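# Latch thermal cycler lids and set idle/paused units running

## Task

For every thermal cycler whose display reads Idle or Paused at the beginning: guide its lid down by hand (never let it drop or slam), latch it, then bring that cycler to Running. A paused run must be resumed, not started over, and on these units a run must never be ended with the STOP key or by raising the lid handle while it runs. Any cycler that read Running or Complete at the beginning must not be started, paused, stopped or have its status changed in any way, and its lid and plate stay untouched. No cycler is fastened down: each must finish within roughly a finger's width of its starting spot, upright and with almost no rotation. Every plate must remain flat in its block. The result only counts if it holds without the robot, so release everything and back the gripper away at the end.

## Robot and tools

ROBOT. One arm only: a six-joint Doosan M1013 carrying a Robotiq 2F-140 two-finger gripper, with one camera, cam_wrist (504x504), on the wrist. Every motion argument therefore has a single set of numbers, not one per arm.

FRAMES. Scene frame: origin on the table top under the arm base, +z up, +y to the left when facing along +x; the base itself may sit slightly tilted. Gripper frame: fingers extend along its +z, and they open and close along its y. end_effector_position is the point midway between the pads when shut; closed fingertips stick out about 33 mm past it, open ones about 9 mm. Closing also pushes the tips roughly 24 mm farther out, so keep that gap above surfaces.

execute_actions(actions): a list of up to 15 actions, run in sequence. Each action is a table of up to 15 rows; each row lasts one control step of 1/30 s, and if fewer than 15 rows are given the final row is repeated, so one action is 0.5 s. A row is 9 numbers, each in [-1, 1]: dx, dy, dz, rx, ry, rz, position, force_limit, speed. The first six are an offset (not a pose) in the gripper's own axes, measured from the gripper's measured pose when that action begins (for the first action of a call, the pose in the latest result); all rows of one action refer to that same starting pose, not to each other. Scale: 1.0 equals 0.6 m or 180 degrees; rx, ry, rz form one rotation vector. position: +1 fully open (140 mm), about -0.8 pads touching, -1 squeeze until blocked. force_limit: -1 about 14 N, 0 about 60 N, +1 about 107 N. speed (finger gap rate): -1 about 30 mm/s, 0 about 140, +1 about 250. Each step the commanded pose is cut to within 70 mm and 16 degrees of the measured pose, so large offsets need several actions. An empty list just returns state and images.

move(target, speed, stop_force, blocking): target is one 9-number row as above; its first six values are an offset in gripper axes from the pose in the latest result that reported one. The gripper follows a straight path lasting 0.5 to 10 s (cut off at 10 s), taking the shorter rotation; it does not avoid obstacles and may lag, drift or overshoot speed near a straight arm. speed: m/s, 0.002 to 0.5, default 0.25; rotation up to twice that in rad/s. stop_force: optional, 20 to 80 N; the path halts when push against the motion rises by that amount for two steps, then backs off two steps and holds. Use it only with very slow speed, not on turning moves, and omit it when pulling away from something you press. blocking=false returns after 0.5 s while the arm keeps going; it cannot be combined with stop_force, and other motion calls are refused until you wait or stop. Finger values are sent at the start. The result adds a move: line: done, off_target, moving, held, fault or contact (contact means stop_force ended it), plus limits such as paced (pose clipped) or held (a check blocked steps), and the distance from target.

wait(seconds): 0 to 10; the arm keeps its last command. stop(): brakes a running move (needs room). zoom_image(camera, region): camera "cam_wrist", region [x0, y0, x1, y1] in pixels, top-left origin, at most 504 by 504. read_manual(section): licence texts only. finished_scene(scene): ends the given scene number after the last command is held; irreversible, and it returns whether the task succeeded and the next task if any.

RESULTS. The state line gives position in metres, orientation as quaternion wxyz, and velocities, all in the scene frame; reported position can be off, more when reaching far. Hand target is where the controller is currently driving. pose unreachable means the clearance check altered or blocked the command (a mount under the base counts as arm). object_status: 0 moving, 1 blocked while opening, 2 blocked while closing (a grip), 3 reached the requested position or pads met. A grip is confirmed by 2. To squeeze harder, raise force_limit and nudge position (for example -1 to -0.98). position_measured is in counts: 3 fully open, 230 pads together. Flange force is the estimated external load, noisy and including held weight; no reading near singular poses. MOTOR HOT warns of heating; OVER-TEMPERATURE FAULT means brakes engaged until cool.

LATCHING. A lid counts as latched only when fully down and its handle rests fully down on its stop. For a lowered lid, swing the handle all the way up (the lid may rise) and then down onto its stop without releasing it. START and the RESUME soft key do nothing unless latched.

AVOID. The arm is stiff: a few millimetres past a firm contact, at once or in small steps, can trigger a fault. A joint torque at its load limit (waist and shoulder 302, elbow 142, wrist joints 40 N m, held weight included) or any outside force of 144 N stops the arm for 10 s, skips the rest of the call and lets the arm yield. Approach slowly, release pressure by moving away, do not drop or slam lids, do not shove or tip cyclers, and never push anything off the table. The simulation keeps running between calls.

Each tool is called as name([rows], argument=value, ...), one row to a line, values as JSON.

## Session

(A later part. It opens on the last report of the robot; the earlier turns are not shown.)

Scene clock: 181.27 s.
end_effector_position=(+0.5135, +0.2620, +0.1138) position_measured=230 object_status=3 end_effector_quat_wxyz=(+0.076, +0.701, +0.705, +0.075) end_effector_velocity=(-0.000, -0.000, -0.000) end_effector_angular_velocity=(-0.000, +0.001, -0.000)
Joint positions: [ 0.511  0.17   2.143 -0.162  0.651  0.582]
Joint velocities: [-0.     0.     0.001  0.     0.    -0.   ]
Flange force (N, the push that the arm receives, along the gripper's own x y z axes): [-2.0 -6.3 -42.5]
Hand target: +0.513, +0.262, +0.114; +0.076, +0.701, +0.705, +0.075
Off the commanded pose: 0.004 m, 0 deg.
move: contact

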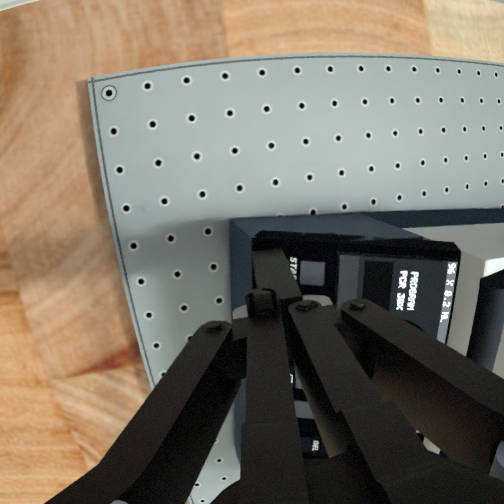

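move(target=[-0.006,-0.003,-0.02,0,-0.055,0,-1,-1,-0.5], speed=0.05)

move(target=[0,0,0.035,0,0,0,-1,-1,-0.5], speed=0.004, stop_force=20)

Scene clock: 188.93 s.
end_effector_position=(+0.5093, +0.2584, +0.1252) position_measured=230 object_status=3 end_effector_quat_wxyz=(+0.136, +0.705, +0.696, +0.014) end_effector_velocity=(-0.000, -0.000, +0.001) end_effector_angular_velocity=(-0.007, -0.001, -0.002)
Joint positions: [ 0.602  0.2    2.091 -0.367  0.804  0.821]
Joint velocities: [ 0.004  0.001 -0.002 -0.007  0.007  0.009]
Flange force (N, the push that the arm receives, along the gripper's own x y z axes): [3.6 5.7 2.9]
Hand target: +0.509, +0.258, +0.125; +0.137, +0.705, +0.696, +0.014
Off the commanded pose: 0.000 m, 0 deg.
move: done

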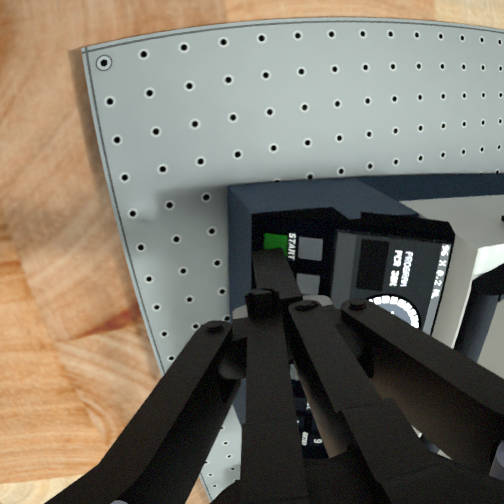

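Scene clock: 192.27 s.
end_effector_position=(+0.5120, +0.2563, +0.1137) position_measured=230 object_status=3 end_effector_quat_wxyz=(+0.136, +0.705, +0.696, +0.015) end_effector_velocity=(-0.001, -0.001, +0.001) end_effector_angular_velocity=(-0.001, +0.003, -0.004)
Joint positions: [ 0.596  0.215  2.099 -0.375  0.78   0.827]
Joint velocities: [-0.001 -0.002 -0.     0.003  0.006  0.   ]
Flange force (N, the push that the arm receives, along the gripper's own x y z axes): [3.0 2.4 -26.1]
Hand target: +0.512, +0.256, +0.114; +0.136, +0.705, +0.696, +0.015
Off the commanded pose: 0.009 m, 0 deg.
move: contact

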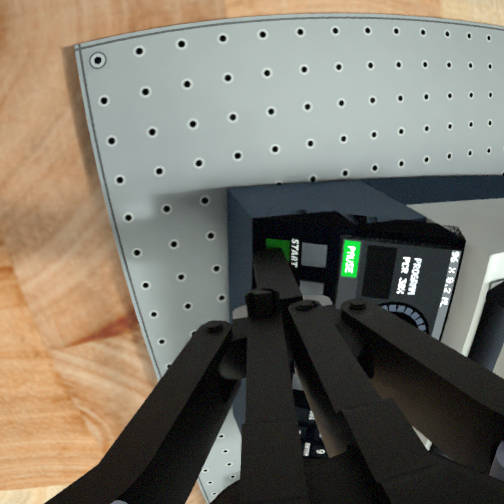

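move(target=[-0.3,-0.05,-0.5,0,0,0,-1,-1,-0.5])

Scene clock: 196.33 s.
end_effector_position=(+0.4136, +0.1302, +0.4261) position_measured=230 object_status=3 end_effector_quat_wxyz=(+0.136, +0.705, +0.696, +0.014) end_effector_velocity=(-0.000, -0.000, +0.001) end_effector_angular_velocity=(+0.000, +0.001, -0.000)
Joint positions: [ 0.457 -0.261  1.936 -0.253  1.355  0.467]
Joint velocities: [-0.001 -0.    -0.002  0.001  0.002 -0.001]
Flange force (N, the push that the arm receives, along the gripper's own x y z axes): [-0.5 6.9 -1.0]
Hand target: +0.414, +0.130, +0.426; +0.136, +0.705, +0.696, +0.014
Off the commanded pose: 0.001 m, 0 deg.
move: done

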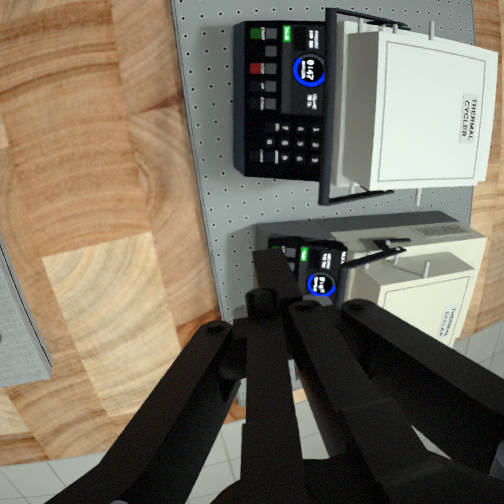

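finished_scene(scene=1)

The scene is finished: the task was done.


## Next scene

The same job, from a new start.

execute_actions(actions=[])

Scene clock: 0.00 s.
end_effector_position=(+0.5082, +0.1043, +0.2976) position_measured=3 object_status=3 end_effector_quat_wxyz=(-0.249, +0.948, -0.005, +0.199) end_effector_velocity=(-0.000, +0.000, +0.000) end_effector_angular_velocity=(-0.000, -0.000, +0.001)
Joint positions: [-0.174 -0.182  2.219  0.731  0.931  0.968]
Joint velocities: [ 0.    -0.     0.     0.    -0.    -0.001]
Flange force (N, the push that the arm receives, along the gripper's own x y z axes): no reading
Hand target: +0.508, +0.104, +0.298; -0.249, +0.948, -0.005, +0.199

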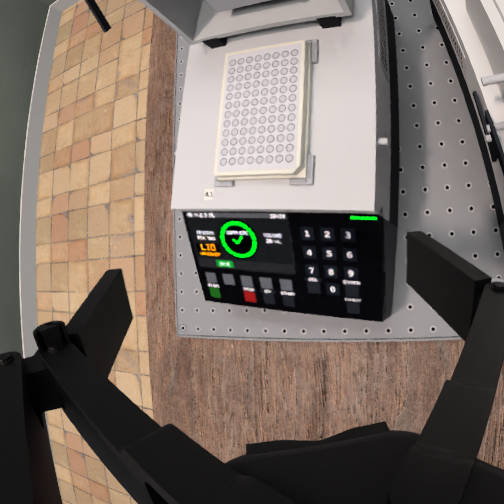

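move(target=[-0.05,0,-0.55,-0.153,0.034,-0.044,1,0,0])

Scene clock: 5.20 s.
end_effector_position=(+0.3552, -0.0476, +0.5490) position_measured=3 object_status=3 end_effector_quat_wxyz=(-0.002, +0.966, -0.001, +0.258) end_effector_velocity=(-0.001, -0.000, +0.001) end_effector_angular_velocity=(+0.000, -0.002, +0.000)
Joint positions: [-0.356 -0.597  1.948  0.197  1.315  1.17 ]
Joint velocities: [-0.003 -0.001 -0.001  0.002  0.001 -0.003]
Flange force (N, the push that the arm receives, along the gripper's own x y z axes): no reading
Hand target: +0.355, -0.048, +0.549; -0.002, +0.966, -0.001, +0.258
Off the commanded pose: 0.000 m, 0 deg.
move: done

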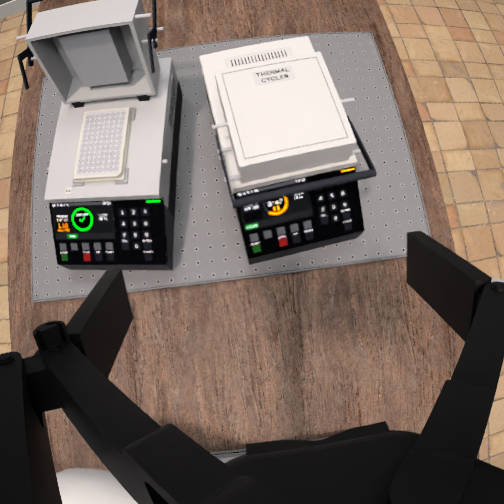

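zoom_image(camera="cam_wrist", region=[200,110,400,270])

Region (200, 110, 400, 270) of cam_wrist's 504x504 image, scaled by 2.520, with more detail than that image has; it fills the top 403 rows of this view, and the rest is white.

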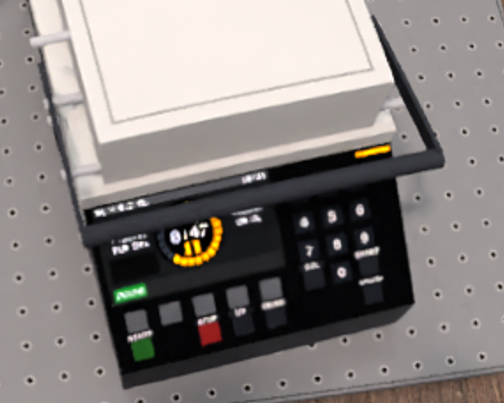

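move(target=[-0.105,0.028,0.632,0.055,-0.093,-0.584,-1,-1,1])

Scene clock: 20.43 s.
end_effector_position=(+0.4897, -0.0631, +0.1892) position_measured=230 object_status=3 end_effector_quat_wxyz=(+0.130, +0.609, +0.782, +0.033) end_effector_velocity=(+0.000, +0.000, -0.001) end_effector_angular_velocity=(-0.003, +0.001, +0.006)
Joint positions: [-0.103 -0.085  2.249 -0.114  0.726 -0.319]
Joint velocities: [ 0.001  0.002  0.001 -0.003 -0.003 -0.003]
Flange force (N, the push that the arm receives, along the gripper's own x y z axes): [-7.6 2.7 3.6]
Hand target: +0.490, -0.063, +0.189; +0.130, +0.608, +0.782, +0.033
Off the commanded pose: 0.001 m, 0 deg.
move: done

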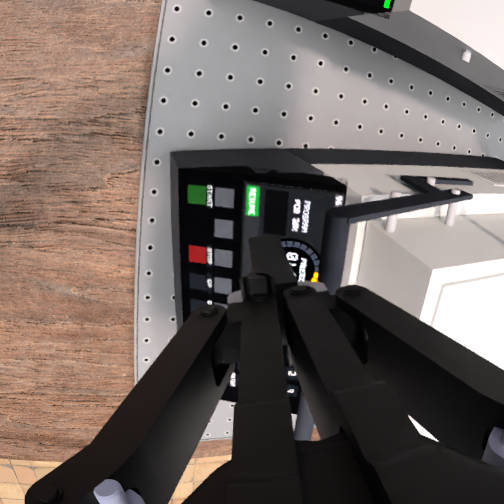

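move(target=[0.016,-0.043,0.065,0,0,0,-1,-1,1], speed=0.08)

Scene clock: 23.27 s.
end_effector_position=(+0.4728, -0.0646, +0.1447) position_measured=230 object_status=3 end_effector_quat_wxyz=(+0.130, +0.609, +0.782, +0.033) end_effector_velocity=(-0.001, +0.000, -0.002) end_effector_angular_velocity=(-0.001, +0.000, +0.002)
Joint positions: [-0.114 -0.058  2.323 -0.125  0.624 -0.313]
Joint velocities: [ 0.     0.001  0.003 -0.001 -0.004 -0.   ]
Flange force (N, the push that the arm receives, along the gripper's own x y z axes): [-2.6 7.1 5.5]
Hand target: +0.473, -0.065, +0.145; +0.130, +0.609, +0.782, +0.033
Off the commanded pose: 0.000 m, 0 deg.
move: done

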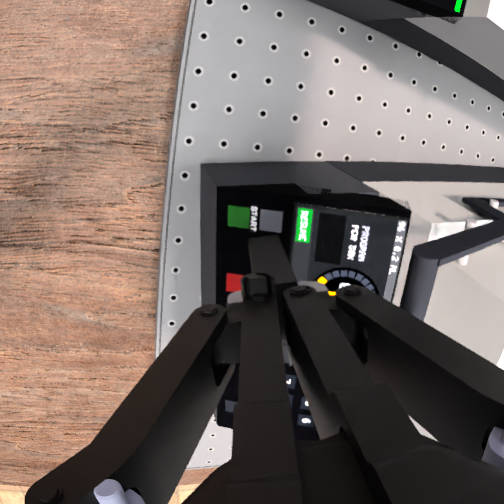

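move(target=[0.007,0,0.022,0,0,0,-1,-1,1], speed=0.04)

move(target=[0,0,0.04,0,0,0,-1,-1,1], speed=0.004, stop_force=20)

Scene clock: 26.87 s.
end_effector_position=(+0.4751, -0.0619, +0.1314) position_measured=230 object_status=3 end_effector_quat_wxyz=(+0.130, +0.609, +0.782, +0.033) end_effector_velocity=(+0.000, -0.000, -0.001) end_effector_angular_velocity=(-0.000, -0.000, -0.001)
Joint positions: [-0.107 -0.035  2.333 -0.134  0.592 -0.296]
Joint velocities: [ 0.     0.002  0.001 -0.002 -0.003  0.004]
Flange force (N, the push that the arm receives, along the gripper's own x y z axes): [-1.7 4.4 5.4]
Hand target: +0.475, -0.062, +0.131; +0.130, +0.609, +0.782, +0.033
Off the commanded pose: 0.000 m, 0 deg.
move: done

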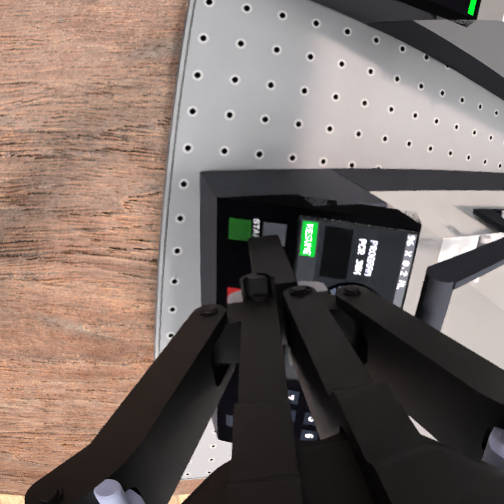

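Scene clock: 29.47 s.
end_effector_position=(+0.4774, -0.0629, +0.1228) position_measured=230 object_status=3 end_effector_quat_wxyz=(+0.131, +0.609, +0.782, +0.034) end_effector_velocity=(-0.002, -0.000, +0.001) end_effector_angular_velocity=(-0.001, +0.004, -0.000)
Joint positions: [-0.108 -0.018  2.338 -0.138  0.57  -0.293]
Joint velocities: [-0.    -0.003  0.    -0.001  0.007 -0.   ]
Flange force (N, the push that the arm receives, along the gripper's own x y z axes): [2.7 1.8 -19.3]
Hand target: +0.477, -0.063, +0.123; +0.130, +0.609, +0.782, +0.034
Off the commanded pose: 0.015 m, 0 deg.
move: contact

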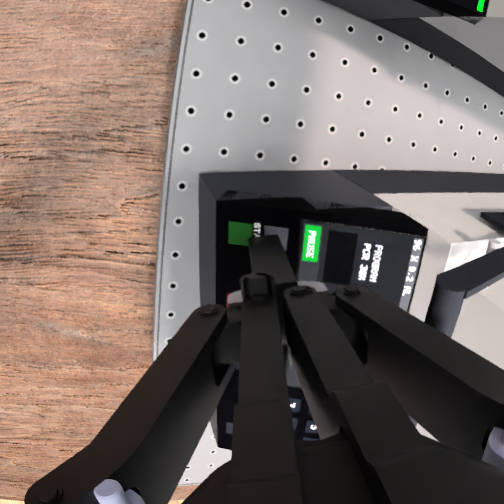

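move(target=[-0.15,-0.05,-0.4,0,0,0,-1,-1,1])

Scene clock: 32.27 s.
end_effector_position=(+0.4102, -0.1315, +0.3621) position_measured=230 object_status=3 end_effector_quat_wxyz=(+0.130, +0.609, +0.782, +0.033) end_effector_velocity=(-0.000, -0.000, +0.001) end_effector_angular_velocity=(+0.001, -0.000, +0.000)
Joint positions: [-0.33  -0.336  2.098 -0.019  1.115 -0.614]
Joint velocities: [-0.002 -0.001 -0.002  0.002  0.002 -0.002]
Flange force (N, the push that the arm receives, along the gripper's own x y z axes): [-6.8 -0.4 -1.1]
Hand target: +0.410, -0.132, +0.362; +0.130, +0.609, +0.782, +0.033
Off the commanded pose: 0.000 m, 0 deg.
move: done

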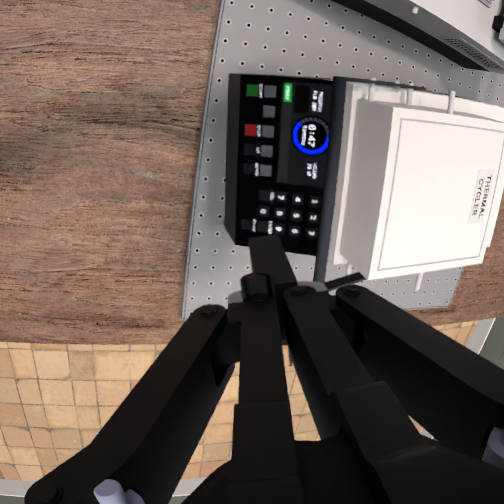

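finished_scene(scene=2)

The scene is finished: the task was done.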